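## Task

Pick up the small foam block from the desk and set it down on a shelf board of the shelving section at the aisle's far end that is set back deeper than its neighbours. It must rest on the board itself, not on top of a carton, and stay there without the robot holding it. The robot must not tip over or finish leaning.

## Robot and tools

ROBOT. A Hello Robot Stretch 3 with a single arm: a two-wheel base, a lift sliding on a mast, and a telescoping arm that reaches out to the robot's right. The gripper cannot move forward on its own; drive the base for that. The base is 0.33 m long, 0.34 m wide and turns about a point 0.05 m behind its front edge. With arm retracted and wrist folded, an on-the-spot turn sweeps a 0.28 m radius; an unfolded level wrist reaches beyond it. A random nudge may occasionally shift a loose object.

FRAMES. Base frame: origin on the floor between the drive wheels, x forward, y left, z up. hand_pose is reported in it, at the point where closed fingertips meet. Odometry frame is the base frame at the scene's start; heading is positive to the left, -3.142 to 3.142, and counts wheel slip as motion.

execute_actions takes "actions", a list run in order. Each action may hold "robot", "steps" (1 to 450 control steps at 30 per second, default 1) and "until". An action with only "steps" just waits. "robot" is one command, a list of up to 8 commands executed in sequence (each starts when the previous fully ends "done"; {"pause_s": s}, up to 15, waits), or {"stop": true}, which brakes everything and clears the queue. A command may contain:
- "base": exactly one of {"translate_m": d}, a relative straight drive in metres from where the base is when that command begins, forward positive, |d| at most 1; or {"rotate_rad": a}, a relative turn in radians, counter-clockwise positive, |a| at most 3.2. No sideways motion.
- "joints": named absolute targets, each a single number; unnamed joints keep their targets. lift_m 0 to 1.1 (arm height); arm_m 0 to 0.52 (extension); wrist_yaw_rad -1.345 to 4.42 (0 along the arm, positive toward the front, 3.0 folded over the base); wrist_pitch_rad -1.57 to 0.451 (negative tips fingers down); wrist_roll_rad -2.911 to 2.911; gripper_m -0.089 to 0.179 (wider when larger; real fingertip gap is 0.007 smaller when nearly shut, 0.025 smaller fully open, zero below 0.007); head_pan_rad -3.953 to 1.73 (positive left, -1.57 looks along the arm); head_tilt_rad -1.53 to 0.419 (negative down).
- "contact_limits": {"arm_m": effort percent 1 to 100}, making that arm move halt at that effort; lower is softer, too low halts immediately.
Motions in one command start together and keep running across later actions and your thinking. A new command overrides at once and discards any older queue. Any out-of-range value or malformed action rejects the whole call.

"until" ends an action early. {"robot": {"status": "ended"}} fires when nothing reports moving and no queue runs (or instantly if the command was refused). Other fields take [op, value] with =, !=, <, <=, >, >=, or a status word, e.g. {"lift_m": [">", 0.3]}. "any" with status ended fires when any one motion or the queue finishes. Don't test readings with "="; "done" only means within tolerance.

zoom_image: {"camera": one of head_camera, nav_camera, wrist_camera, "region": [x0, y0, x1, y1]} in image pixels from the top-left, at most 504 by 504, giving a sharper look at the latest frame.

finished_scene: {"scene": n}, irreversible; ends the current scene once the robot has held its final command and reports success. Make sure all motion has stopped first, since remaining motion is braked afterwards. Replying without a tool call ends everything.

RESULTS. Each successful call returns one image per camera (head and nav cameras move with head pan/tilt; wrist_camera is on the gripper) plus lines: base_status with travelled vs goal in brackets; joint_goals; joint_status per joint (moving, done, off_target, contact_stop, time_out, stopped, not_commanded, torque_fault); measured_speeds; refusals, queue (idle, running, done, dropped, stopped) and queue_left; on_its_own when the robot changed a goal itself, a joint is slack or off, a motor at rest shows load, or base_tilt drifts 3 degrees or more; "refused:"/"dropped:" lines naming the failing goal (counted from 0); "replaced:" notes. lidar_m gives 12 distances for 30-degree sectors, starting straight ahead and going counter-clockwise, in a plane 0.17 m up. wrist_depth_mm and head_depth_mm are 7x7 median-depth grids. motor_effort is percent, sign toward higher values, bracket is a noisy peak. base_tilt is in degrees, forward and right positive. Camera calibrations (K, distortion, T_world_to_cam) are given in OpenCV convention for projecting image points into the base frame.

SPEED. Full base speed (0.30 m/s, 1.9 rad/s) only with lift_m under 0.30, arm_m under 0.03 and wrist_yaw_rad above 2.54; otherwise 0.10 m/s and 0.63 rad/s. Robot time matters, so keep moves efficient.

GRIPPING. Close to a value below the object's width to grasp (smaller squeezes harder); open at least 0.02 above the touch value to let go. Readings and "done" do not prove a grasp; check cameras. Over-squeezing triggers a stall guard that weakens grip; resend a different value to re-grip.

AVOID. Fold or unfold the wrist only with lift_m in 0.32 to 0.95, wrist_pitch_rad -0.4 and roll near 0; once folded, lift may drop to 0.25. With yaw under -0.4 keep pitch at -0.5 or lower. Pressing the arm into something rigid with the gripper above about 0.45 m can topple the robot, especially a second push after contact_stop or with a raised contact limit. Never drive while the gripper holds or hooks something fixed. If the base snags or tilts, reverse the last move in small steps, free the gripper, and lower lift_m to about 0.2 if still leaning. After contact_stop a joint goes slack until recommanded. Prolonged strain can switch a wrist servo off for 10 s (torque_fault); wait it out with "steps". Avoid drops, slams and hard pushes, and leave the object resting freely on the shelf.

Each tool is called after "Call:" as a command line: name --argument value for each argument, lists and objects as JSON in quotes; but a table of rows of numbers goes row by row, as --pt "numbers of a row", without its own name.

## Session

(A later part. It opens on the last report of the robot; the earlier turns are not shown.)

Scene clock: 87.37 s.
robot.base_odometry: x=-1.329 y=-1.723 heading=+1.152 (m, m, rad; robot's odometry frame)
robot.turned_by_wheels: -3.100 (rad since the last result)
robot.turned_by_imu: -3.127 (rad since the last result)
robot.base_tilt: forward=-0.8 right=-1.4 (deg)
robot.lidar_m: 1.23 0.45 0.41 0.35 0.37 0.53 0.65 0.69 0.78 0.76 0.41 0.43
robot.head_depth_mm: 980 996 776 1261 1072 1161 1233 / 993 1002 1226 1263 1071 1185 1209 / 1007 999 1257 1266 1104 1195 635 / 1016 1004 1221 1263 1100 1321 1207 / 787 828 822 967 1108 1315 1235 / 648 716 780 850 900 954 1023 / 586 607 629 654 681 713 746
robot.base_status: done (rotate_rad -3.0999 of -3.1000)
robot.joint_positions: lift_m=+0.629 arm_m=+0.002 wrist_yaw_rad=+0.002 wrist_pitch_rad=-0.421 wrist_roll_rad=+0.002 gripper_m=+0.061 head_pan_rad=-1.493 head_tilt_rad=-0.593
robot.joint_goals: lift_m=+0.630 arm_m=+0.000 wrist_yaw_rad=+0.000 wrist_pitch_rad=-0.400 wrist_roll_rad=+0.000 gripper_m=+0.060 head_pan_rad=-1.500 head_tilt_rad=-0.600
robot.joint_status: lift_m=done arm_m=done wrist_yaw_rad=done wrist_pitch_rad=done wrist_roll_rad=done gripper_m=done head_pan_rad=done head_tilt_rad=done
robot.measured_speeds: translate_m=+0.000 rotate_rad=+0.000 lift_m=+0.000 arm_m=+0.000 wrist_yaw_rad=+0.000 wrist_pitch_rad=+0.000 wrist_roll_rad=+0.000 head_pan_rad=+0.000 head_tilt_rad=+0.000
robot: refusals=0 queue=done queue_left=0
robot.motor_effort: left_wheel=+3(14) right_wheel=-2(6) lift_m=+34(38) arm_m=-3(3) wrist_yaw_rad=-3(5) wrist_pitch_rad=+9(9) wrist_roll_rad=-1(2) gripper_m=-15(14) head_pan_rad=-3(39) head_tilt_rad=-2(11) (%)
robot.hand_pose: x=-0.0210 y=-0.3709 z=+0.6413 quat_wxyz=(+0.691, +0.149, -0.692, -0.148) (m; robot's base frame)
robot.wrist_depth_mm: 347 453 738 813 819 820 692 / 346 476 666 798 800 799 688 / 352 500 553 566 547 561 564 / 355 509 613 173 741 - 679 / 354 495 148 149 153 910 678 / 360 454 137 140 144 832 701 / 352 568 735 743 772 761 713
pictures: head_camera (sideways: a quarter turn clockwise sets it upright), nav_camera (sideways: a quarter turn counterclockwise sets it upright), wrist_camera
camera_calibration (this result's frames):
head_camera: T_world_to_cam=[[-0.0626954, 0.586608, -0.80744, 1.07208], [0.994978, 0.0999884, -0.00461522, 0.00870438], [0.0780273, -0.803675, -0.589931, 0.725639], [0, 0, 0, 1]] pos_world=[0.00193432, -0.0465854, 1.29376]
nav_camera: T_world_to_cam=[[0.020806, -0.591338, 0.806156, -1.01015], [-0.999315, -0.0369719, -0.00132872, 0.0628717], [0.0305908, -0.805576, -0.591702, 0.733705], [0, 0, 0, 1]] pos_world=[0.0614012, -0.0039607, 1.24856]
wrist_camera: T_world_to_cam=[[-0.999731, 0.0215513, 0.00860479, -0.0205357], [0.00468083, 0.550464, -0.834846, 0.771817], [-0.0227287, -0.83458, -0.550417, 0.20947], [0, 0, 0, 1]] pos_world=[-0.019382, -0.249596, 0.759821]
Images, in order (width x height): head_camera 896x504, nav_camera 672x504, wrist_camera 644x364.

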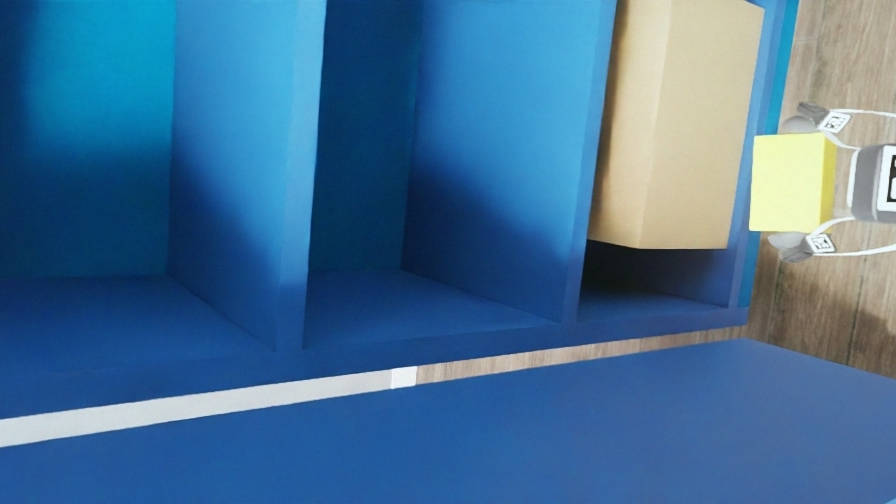

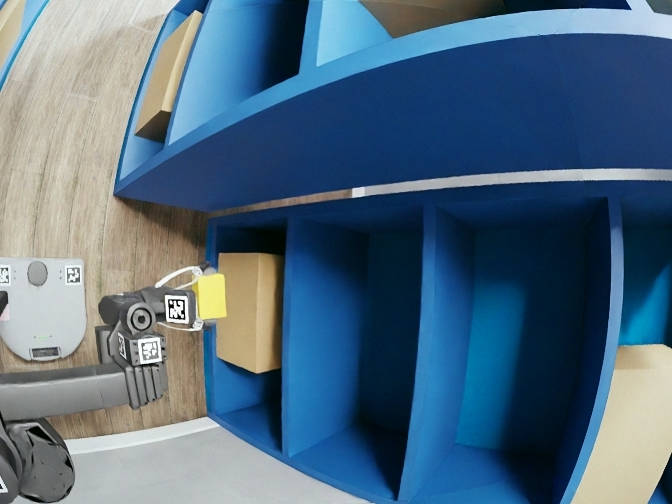

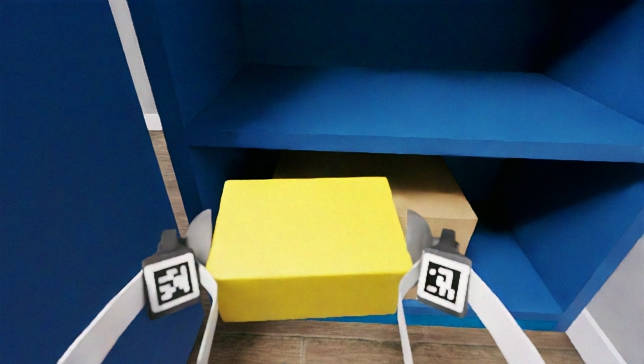

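Call:
execute_actions --actions '[{"robot": {"joints": {"wrist_pitch_rad": -0.6, "arm_m": 0.51}}, "steps": 450, "until": {"robot": {"status": "ended"}}}]'

Scene clock: 93.30 s.
robot.base_odometry: x=-1.329 y=-1.723 heading=+1.152 (m, m, rad; robot's odometry frame)
robot.turned_by_wheels: +0.000 (rad since the last result)
robot.turned_by_imu: +0.001 (rad since the last result)
robot.base_tilt: forward=-0.7 right=-1.4 (deg)
robot.lidar_m: 1.22 0.45 0.41 0.35 0.37 0.53 0.65 0.69 0.77 0.76 0.41 0.43
robot.head_depth_mm: 979 997 776 1258 1036 1148 - / 995 1000 1230 1313 1040 1214 1232 / 1008 996 1252 1337 1088 1227 1225 / 1024 999 1220 1266 1102 1323 1233 / 786 826 822 968 1104 1314 1235 / 648 718 778 853 901 958 1018 / 587 607 627 653 682 714 749
robot.base_status: done (rotate_rad -3.0999 of -3.1000)
robot.joint_positions: lift_m=+0.629 arm_m=+0.510 wrist_yaw_rad=+0.001 wrist_pitch_rad=-0.615 wrist_roll_rad=+0.002 gripper_m=+0.061 head_pan_rad=-1.493 head_tilt_rad=-0.593
robot.joint_goals: lift_m=+0.630 arm_m=+0.510 wrist_yaw_rad=+0.000 wrist_pitch_rad=-0.600 wrist_roll_rad=+0.000 gripper_m=+0.060 head_pan_rad=-1.500 head_tilt_rad=-0.600
robot.joint_status: lift_m=done arm_m=done wrist_yaw_rad=done wrist_pitch_rad=done wrist_roll_rad=done gripper_m=done head_pan_rad=done head_tilt_rad=done
robot.measured_speeds: translate_m=+0.000 rotate_rad=+0.000 lift_m=+0.000 arm_m=+0.000 wrist_yaw_rad=+0.000 wrist_pitch_rad=+0.000 wrist_roll_rad=+0.000 head_pan_rad=+0.000 head_tilt_rad=+0.000
robot: refusals=0 queue=done queue_left=0
robot.motor_effort: left_wheel=+3(3) right_wheel=-3(1) lift_m=+34(34) arm_m=+1(2) wrist_yaw_rad=-1(3) wrist_pitch_rad=+6(8) wrist_roll_rad=-1(1) gripper_m=-14(15) head_pan_rad=-3(3) head_tilt_rad=-3(2) (%)
robot.hand_pose: x=-0.0213 y=-0.8501 z=+0.6006 quat_wxyz=(+0.674, +0.214, -0.674, -0.214) (m; robot's base frame)
robot.wrist_depth_mm: 243 344 413 412 406 402 399 / 247 347 425 432 436 433 433 / 248 330 340 347 351 359 360 / 251 282 277 174 294 296 301 / 238 246 147 149 154 255 256 / 216 221 136 140 145 224 225 / 194 190 192 192 197 198 199
pictures: head_camera (sideways: a quarter turn clockwise sets it upright), nav_camera (sideways: a quarter turn counterclockwise sets it upright), wrist_camera
camera_calibration (this result's frames):
head_camera: T_world_to_cam=[[-0.0626952, 0.586609, -0.80744, 1.07208], [0.994978, 0.099988, -0.00461522, 0.00870438], [0.078027, -0.803675, -0.589931, 0.725639], [0, 0, 0, 1]] pos_world=[0.0019343, -0.0465854, 1.29376]
nav_camera: T_world_to_cam=[[0.0208057, -0.591338, 0.806156, -1.01015], [-0.999315, -0.0369715, -0.00132872, 0.0628717], [0.0305905, -0.805576, -0.591702, 0.733705], [0, 0, 0, 1]] pos_world=[0.0614012, -0.00396072, 1.24856]
wrist_camera: T_world_to_cam=[[-0.999695, 0.0209299, 0.0130817, -0.0134376], [0.00533962, 0.700859, -0.71328, 1.05643], [-0.0240973, -0.712993, -0.700757, -0.0192472], [0, 0, 0, 1]] pos_world=[-0.0195383, -0.753848, 0.740216]
Images, in order (width x height): head_camera 896x504, nav_camera 672x504, wrist_camera 644x364.

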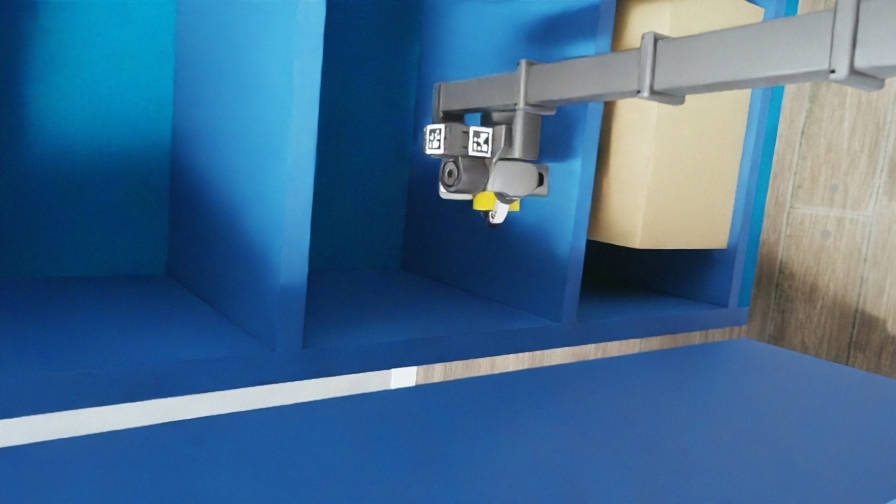

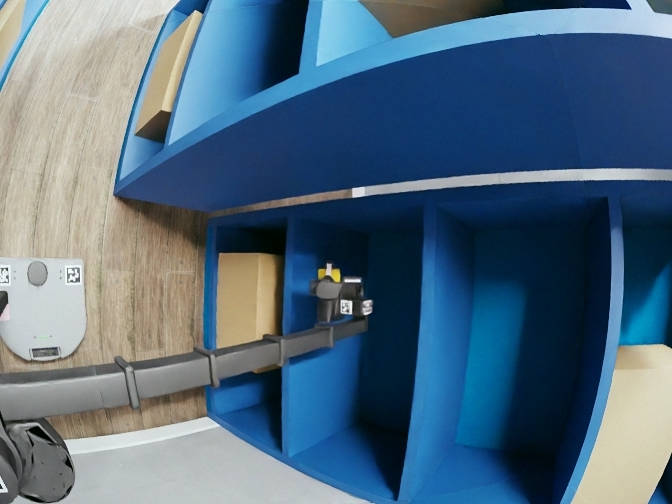

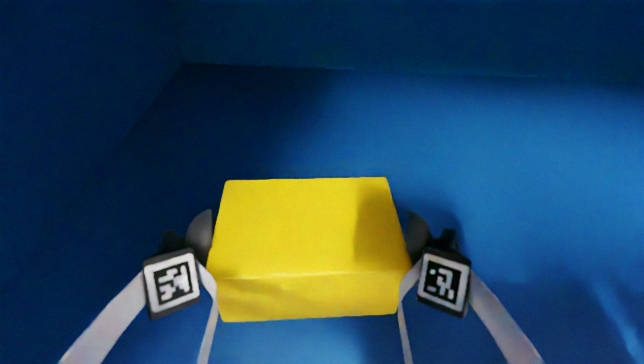

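Call:
execute_actions --actions '[{"robot": {"joints": {"lift_m": 0.592}}, "steps": 450, "until": {"robot": {"status": "ended"}}}]'

Scene clock: 94.80 s.
robot.base_odometry: x=-1.329 y=-1.723 heading=+1.152 (m, m, rad; robot's odometry frame)
robot.turned_by_wheels: +0.000 (rad since the last result)
robot.turned_by_imu: +0.000 (rad since the last result)
robot.base_tilt: forward=-0.8 right=-1.4 (deg)
robot.lidar_m: 1.23 0.45 0.41 0.35 0.37 0.53 0.65 0.69 0.78 0.76 0.41 0.43
robot.head_depth_mm: 978 996 777 1260 1036 1143 1243 / 992 1003 1231 1305 1129 1201 1233 / 1006 1000 1255 1311 1158 1228 1228 / 1017 998 1221 1257 1102 1314 1236 / 787 825 822 968 1105 1315 1231 / 648 717 779 851 899 953 1019 / 586 606 628 654 683 713 749
robot.base_status: done (rotate_rad -3.0999 of -3.1000)
robot.joint_positions: lift_m=+0.593 arm_m=+0.510 wrist_yaw_rad=+0.001 wrist_pitch_rad=-0.615 wrist_roll_rad=+0.002 gripper_m=+0.061 head_pan_rad=-1.493 head_tilt_rad=-0.593
robot.joint_goals: lift_m=+0.592 arm_m=+0.510 wrist_yaw_rad=+0.000 wrist_pitch_rad=-0.600 wrist_roll_rad=+0.000 gripper_m=+0.060 head_pan_rad=-1.500 head_tilt_rad=-0.600
robot.joint_status: lift_m=done arm_m=done wrist_yaw_rad=done wrist_pitch_rad=done wrist_roll_rad=done gripper_m=done head_pan_rad=done head_tilt_rad=done
robot.measured_speeds: translate_m=+0.000 rotate_rad=+0.000 lift_m=+0.000 arm_m=+0.000 wrist_yaw_rad=+0.000 wrist_pitch_rad=+0.000 wrist_roll_rad=+0.000 head_pan_rad=+0.000 head_tilt_rad=+0.000
robot: refusals=0 queue=done queue_left=0
robot.motor_effort: left_wheel=+3(3) right_wheel=-2(1) lift_m=+13(32) arm_m=+1(1) wrist_yaw_rad=-1(2) wrist_pitch_rad=+7(6) wrist_roll_rad=-1(1) gripper_m=-14(14) head_pan_rad=-4(3) head_tilt_rad=-3(2) (%)
robot.hand_pose: x=-0.0213 y=-0.8501 z=+0.5637 quat_wxyz=(+0.674, +0.214, -0.674, -0.214) (m; robot's base frame)
robot.wrist_depth_mm: 244 343 410 410 407 401 400 / 247 324 349 354 359 366 375 / 248 280 283 286 290 293 296 / 229 234 229 174 242 245 247 / 202 203 147 149 154 210 211 / 177 182 136 140 144 184 185 / 161 157 160 161 161 164 164
pictures: head_camera (sideways: a quarter turn clockwise sets it upright), nav_camera (sideways: a quarter turn counterclockwise sets it upright), wrist_camera
camera_calibration (this result's frames):
head_camera: T_world_to_cam=[[-0.0626951, 0.586609, -0.80744, 1.07208], [0.994978, 0.0999879, -0.00461522, 0.00870438], [0.0780269, -0.803675, -0.589931, 0.725639], [0, 0, 0, 1]] pos_world=[0.0019343, -0.0465854, 1.29376]
nav_camera: T_world_to_cam=[[0.0208057, -0.591338, 0.806156, -1.01015], [-0.999315, -0.0369714, -0.00132871, 0.0628717], [0.0305904, -0.805576, -0.591702, 0.733705], [0, 0, 0, 1]] pos_world=[0.0614012, -0.00396072, 1.24856]
wrist_camera: T_world_to_cam=[[-0.999695, 0.0209289, 0.013084, -0.0129582], [0.00533982, 0.700934, -0.713206, 1.03015], [-0.0240976, -0.712919, -0.700832, -0.0449526], [0, 0, 0, 1]] pos_world=[-0.0195383, -0.753845, 0.703376]
Images, in order (width x height): head_camera 896x504, nav_camera 672x504, wrist_camera 644x364.

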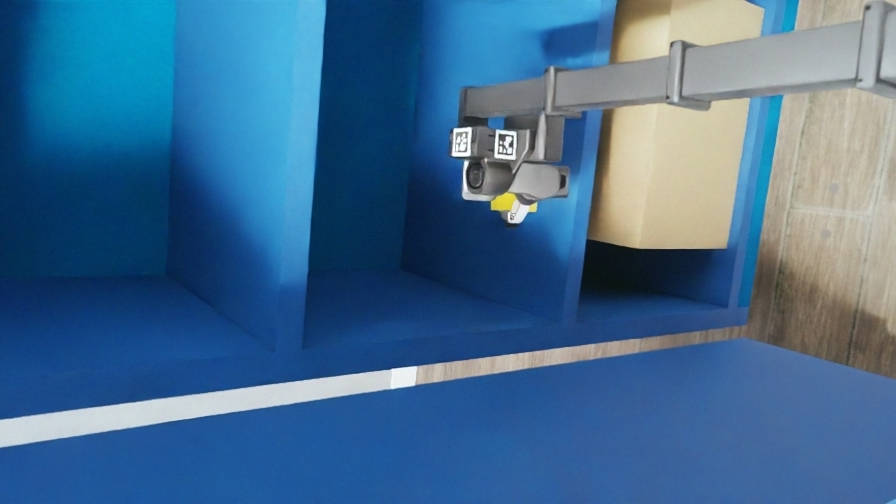

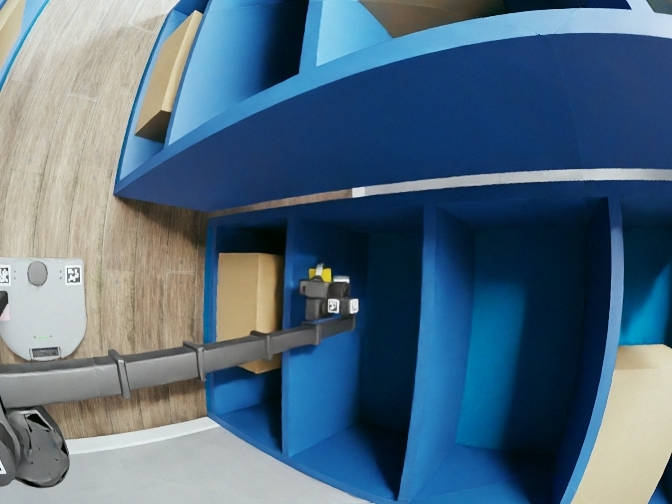

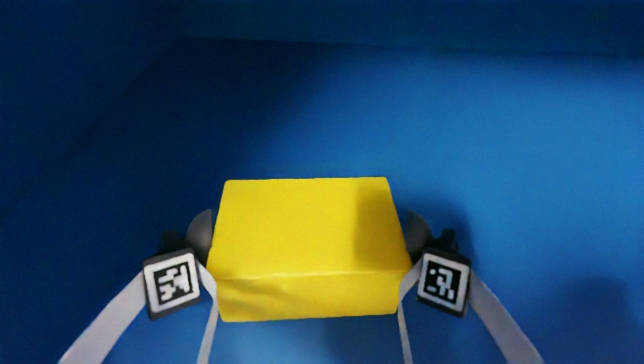

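Call:
execute_actions --actions '[{"robot": [{"joints": {"gripper_m": 0.165}}, {"joints": {"lift_m": 0.61}}], "steps": 450, "until": {"robot": {"status": "ended"}}}]'

Scene clock: 97.47 s.
robot.base_odometry: x=-1.329 y=-1.723 heading=+1.152 (m, m, rad; robot's odometry frame)
robot.turned_by_wheels: +0.000 (rad since the last result)
robot.turned_by_imu: +0.001 (rad since the last result)
robot.base_tilt: forward=-0.7 right=-1.3 (deg)
robot.lidar_m: 1.23 0.45 0.41 0.35 0.37 0.53 0.65 0.69 0.77 0.76 0.41 0.43
robot.head_depth_mm: 979 992 779 1264 1048 1147 - / 994 997 1226 1310 1040 1204 1233 / 1006 1000 1256 1312 1153 1229 1227 / 1015 1004 1228 1261 1106 1316 1230 / 786 824 821 971 1104 1324 1228 / 649 716 781 853 901 958 1019 / 586 605 627 654 682 715 750
robot.base_status: done (rotate_rad -3.0999 of -3.1000)
robot.joint_positions: lift_m=+0.609 arm_m=+0.510 wrist_yaw_rad=+0.001 wrist_pitch_rad=-0.615 wrist_roll_rad=+0.002 gripper_m=+0.165 head_pan_rad=-1.493 head_tilt_rad=-0.593
robot.joint_goals: lift_m=+0.610 arm_m=+0.510 wrist_yaw_rad=+0.000 wrist_pitch_rad=-0.600 wrist_roll_rad=+0.000 gripper_m=+0.165 head_pan_rad=-1.500 head_tilt_rad=-0.600
robot.joint_status: lift_m=done arm_m=done wrist_yaw_rad=done wrist_pitch_rad=done wrist_roll_rad=done gripper_m=done head_pan_rad=done head_tilt_rad=done
robot.measured_speeds: translate_m=+0.000 rotate_rad=+0.000 lift_m=+0.000 arm_m=+0.000 wrist_yaw_rad=+0.000 wrist_pitch_rad=+0.000 wrist_roll_rad=+0.000 head_pan_rad=+0.000 head_tilt_rad=+0.000
robot: refusals=0 queue=done queue_left=0
robot.motor_effort: left_wheel=+4(3) right_wheel=-1(2) lift_m=+35(33) arm_m=+1(1) wrist_yaw_rad=-2(2) wrist_pitch_rad=+6(6) wrist_roll_rad=-2(1) gripper_m=+1(82) head_pan_rad=-3(3) head_tilt_rad=-3(3) (%)
robot.hand_pose: x=-0.0213 y=-0.8501 z=+0.5806 quat_wxyz=(+0.674, +0.214, -0.674, -0.214) (m; robot's base frame)
robot.wrist_depth_mm: 243 342 414 414 408 403 399 / 246 344 386 388 397 398 406 / 249 305 311 313 317 322 329 / 241 258 261 262 265 267 271 / 220 227 181 172 223 237 232 / - 196 154 155 196 - 205 / 170 174 172 174 177 179 181
pictures: head_camera (sideways: a quarter turn clockwise sets it upright), nav_camera (sideways: a quarter turn counterclockwise sets it upright), wrist_camera
camera_calibration (this result's frames):
head_camera: T_world_to_cam=[[-0.0626951, 0.586609, -0.80744, 1.07208], [0.994978, 0.0999879, -0.00461522, 0.00870438], [0.0780269, -0.803675, -0.589931, 0.725639], [0, 0, 0, 1]] pos_world=[0.0019343, -0.0465854, 1.29376]
nav_camera: T_world_to_cam=[[0.0208057, -0.591338, 0.806156, -1.01015], [-0.999315, -0.0369714, -0.00132871, 0.0628717], [0.0305904, -0.805576, -0.591702, 0.733705], [0, 0, 0, 1]] pos_world=[0.0614012, -0.00396072, 1.24856]
wrist_camera: T_world_to_cam=[[-0.999695, 0.0209308, 0.0130839, -0.0131772], [0.00534119, 0.700934, -0.713206, 1.04216], [-0.0240989, -0.712919, -0.700832, -0.0331506], [0, 0, 0, 1]] pos_world=[-0.0195385, -0.753845, 0.720217]
Images, in order (width x height): head_camera 896x504, nav_camera 672x504, wrist_camera 644x364.

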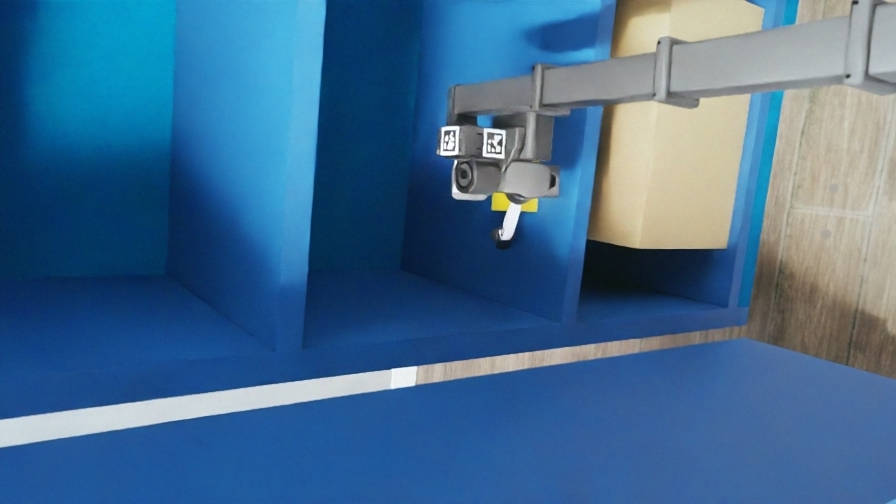

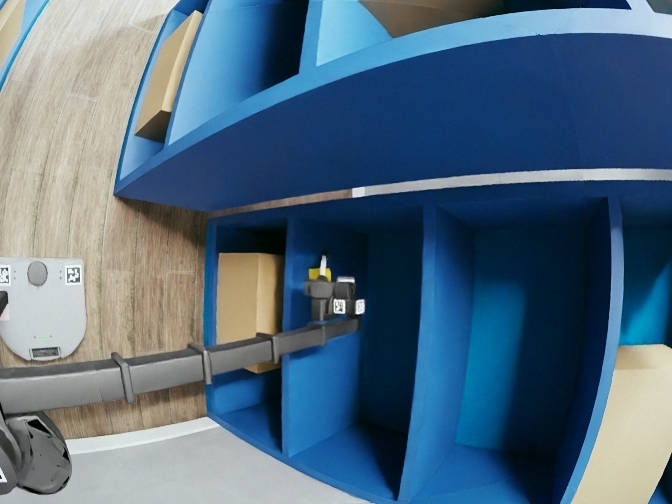

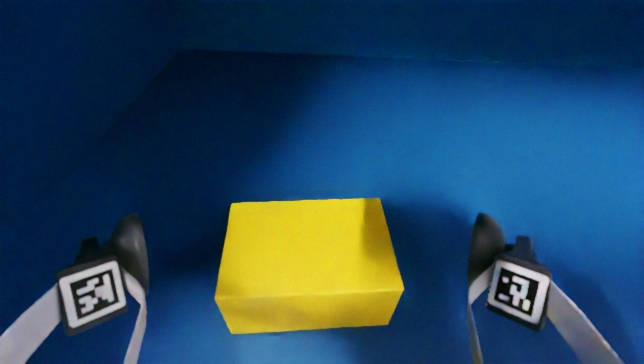

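The block has been released and is resting on the shelf. I'll retract the arm next.

Call:
execute_actions --actions '[{"robot": {"joints": {"arm_m": 0.1, "lift_m": 0.63}}, "steps": 450, "until": {"robot": {"status": "ended"}}}]'

Scene clock: 101.67 s.
robot.base_odometry: x=-1.329 y=-1.723 heading=+1.152 (m, m, rad; robot's odometry frame)
robot.turned_by_wheels: +0.000 (rad since the last result)
robot.turned_by_imu: +0.001 (rad since the last result)
robot.base_tilt: forward=-0.8 right=-1.4 (deg)
robot.lidar_m: 1.22 0.45 0.41 0.35 0.37 0.53 0.65 0.69 0.78 0.76 0.41 0.43
robot.head_depth_mm: 977 996 775 1257 1070 1156 1261 / 993 999 1232 1256 1068 1184 - / 1006 998 1259 1265 1068 1193 - / 1018 1004 1223 1261 1105 1319 1237 / 785 826 823 966 1104 1319 1229 / 649 715 782 853 902 956 1019 / 586 605 628 653 679 713 751
robot.base_status: done (rotate_rad -3.0999 of -3.1000)
robot.joint_positions: lift_m=+0.629 arm_m=+0.100 wrist_yaw_rad=+0.001 wrist_pitch_rad=-0.615 wrist_roll_rad=+0.002 gripper_m=+0.165 head_pan_rad=-1.493 head_tilt_rad=-0.593
robot.joint_goals: lift_m=+0.630 arm_m=+0.100 wrist_yaw_rad=+0.000 wrist_pitch_rad=-0.600 wrist_roll_rad=+0.000 gripper_m=+0.165 head_pan_rad=-1.500 head_tilt_rad=-0.600
robot.joint_status: lift_m=done arm_m=done wrist_yaw_rad=done wrist_pitch_rad=done wrist_roll_rad=done gripper_m=done head_pan_rad=done head_tilt_rad=done
robot.measured_speeds: translate_m=+0.000 rotate_rad=+0.000 lift_m=+0.000 arm_m=+0.000 wrist_yaw_rad=+0.000 wrist_pitch_rad=+0.000 wrist_roll_rad=+0.000 head_pan_rad=+0.000 head_tilt_rad=+0.000
robot: refusals=0 queue=done queue_left=0
robot.motor_effort: left_wheel=+4(4) right_wheel=-2(2) lift_m=+34(34) arm_m=-3(3) wrist_yaw_rad=-1(1) wrist_pitch_rad=+7(7) wrist_roll_rad=-1(1) gripper_m=+0(1) head_pan_rad=-3(3) head_tilt_rad=-2(2) (%)
robot.hand_pose: x=-0.0213 y=-0.4405 z=+0.6005 quat_wxyz=(+0.674, +0.214, -0.674, -0.214) (m; robot's base frame)
robot.wrist_depth_mm: 340 412 556 478 589 598 605 / 343 434 437 437 442 450 453 / 344 465 674 665 648 889 661 / 347 507 689 589 578 852 686 / 343 551 736 675 663 817 679 / 329 601 750 754 752 - 703 / 368 547 682 692 695 691 661
pictures: head_camera (sideways: a quarter turn clockwise sets it upright), nav_camera (sideways: a quarter turn counterclockwise sets it upright), wrist_camera
camera_calibration (this result's frames):
head_camera: T_world_to_cam=[[-0.0626951, 0.586609, -0.80744, 1.07208], [0.994978, 0.0999878, -0.00461522, 0.00870438], [0.0780268, -0.803675, -0.589931, 0.725639], [0, 0, 0, 1]] pos_world=[0.00193429, -0.0465854, 1.29376]
nav_camera: T_world_to_cam=[[0.0208056, -0.591338, 0.806156, -1.01015], [-0.999315, -0.0369713, -0.00132872, 0.0628717], [0.0305903, -0.805576, -0.591702, 0.733705], [0, 0, 0, 1]] pos_world=[0.0614012, -0.00396074, 1.24856]
wrist_camera: T_world_to_cam=[[-0.999695, 0.0208663, 0.0131751, -0.0220936], [0.00523097, 0.700934, -0.713207, 0.769378], [-0.0241169, -0.712921, -0.70083, 0.272818], [0, 0, 0, 1]] pos_world=[-0.019532, -0.344324, 0.740216]
Images, in order (width x height): head_camera 896x504, nav_camera 672x504, wrist_camera 644x364.

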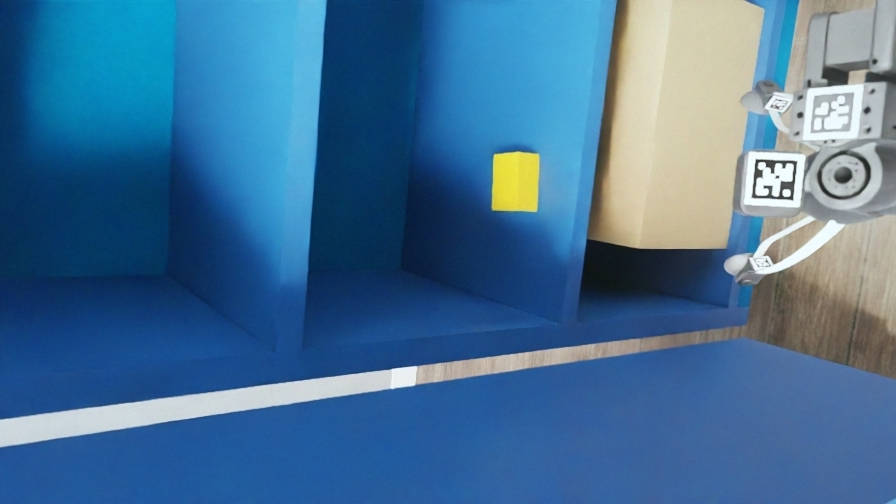

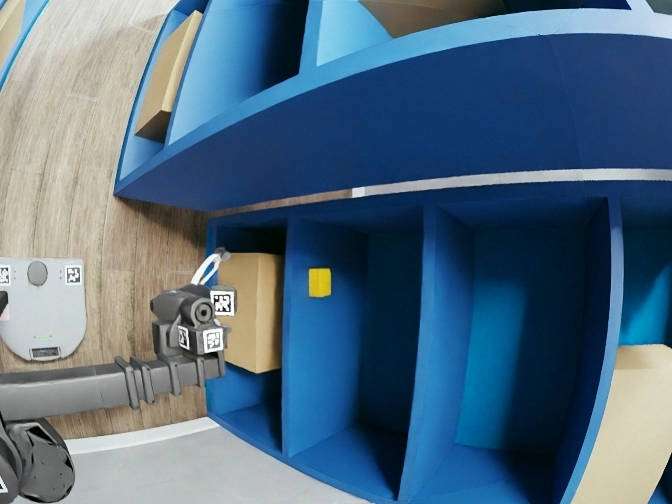

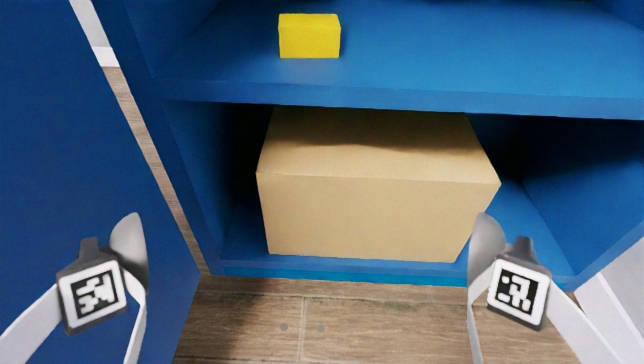

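The block is on the second shelf of the set-back section, well in from the edge. The gripper is clear of it and the robot is level and still.

Call:
finished_scene --scene 2

The scene is finished: the task was done.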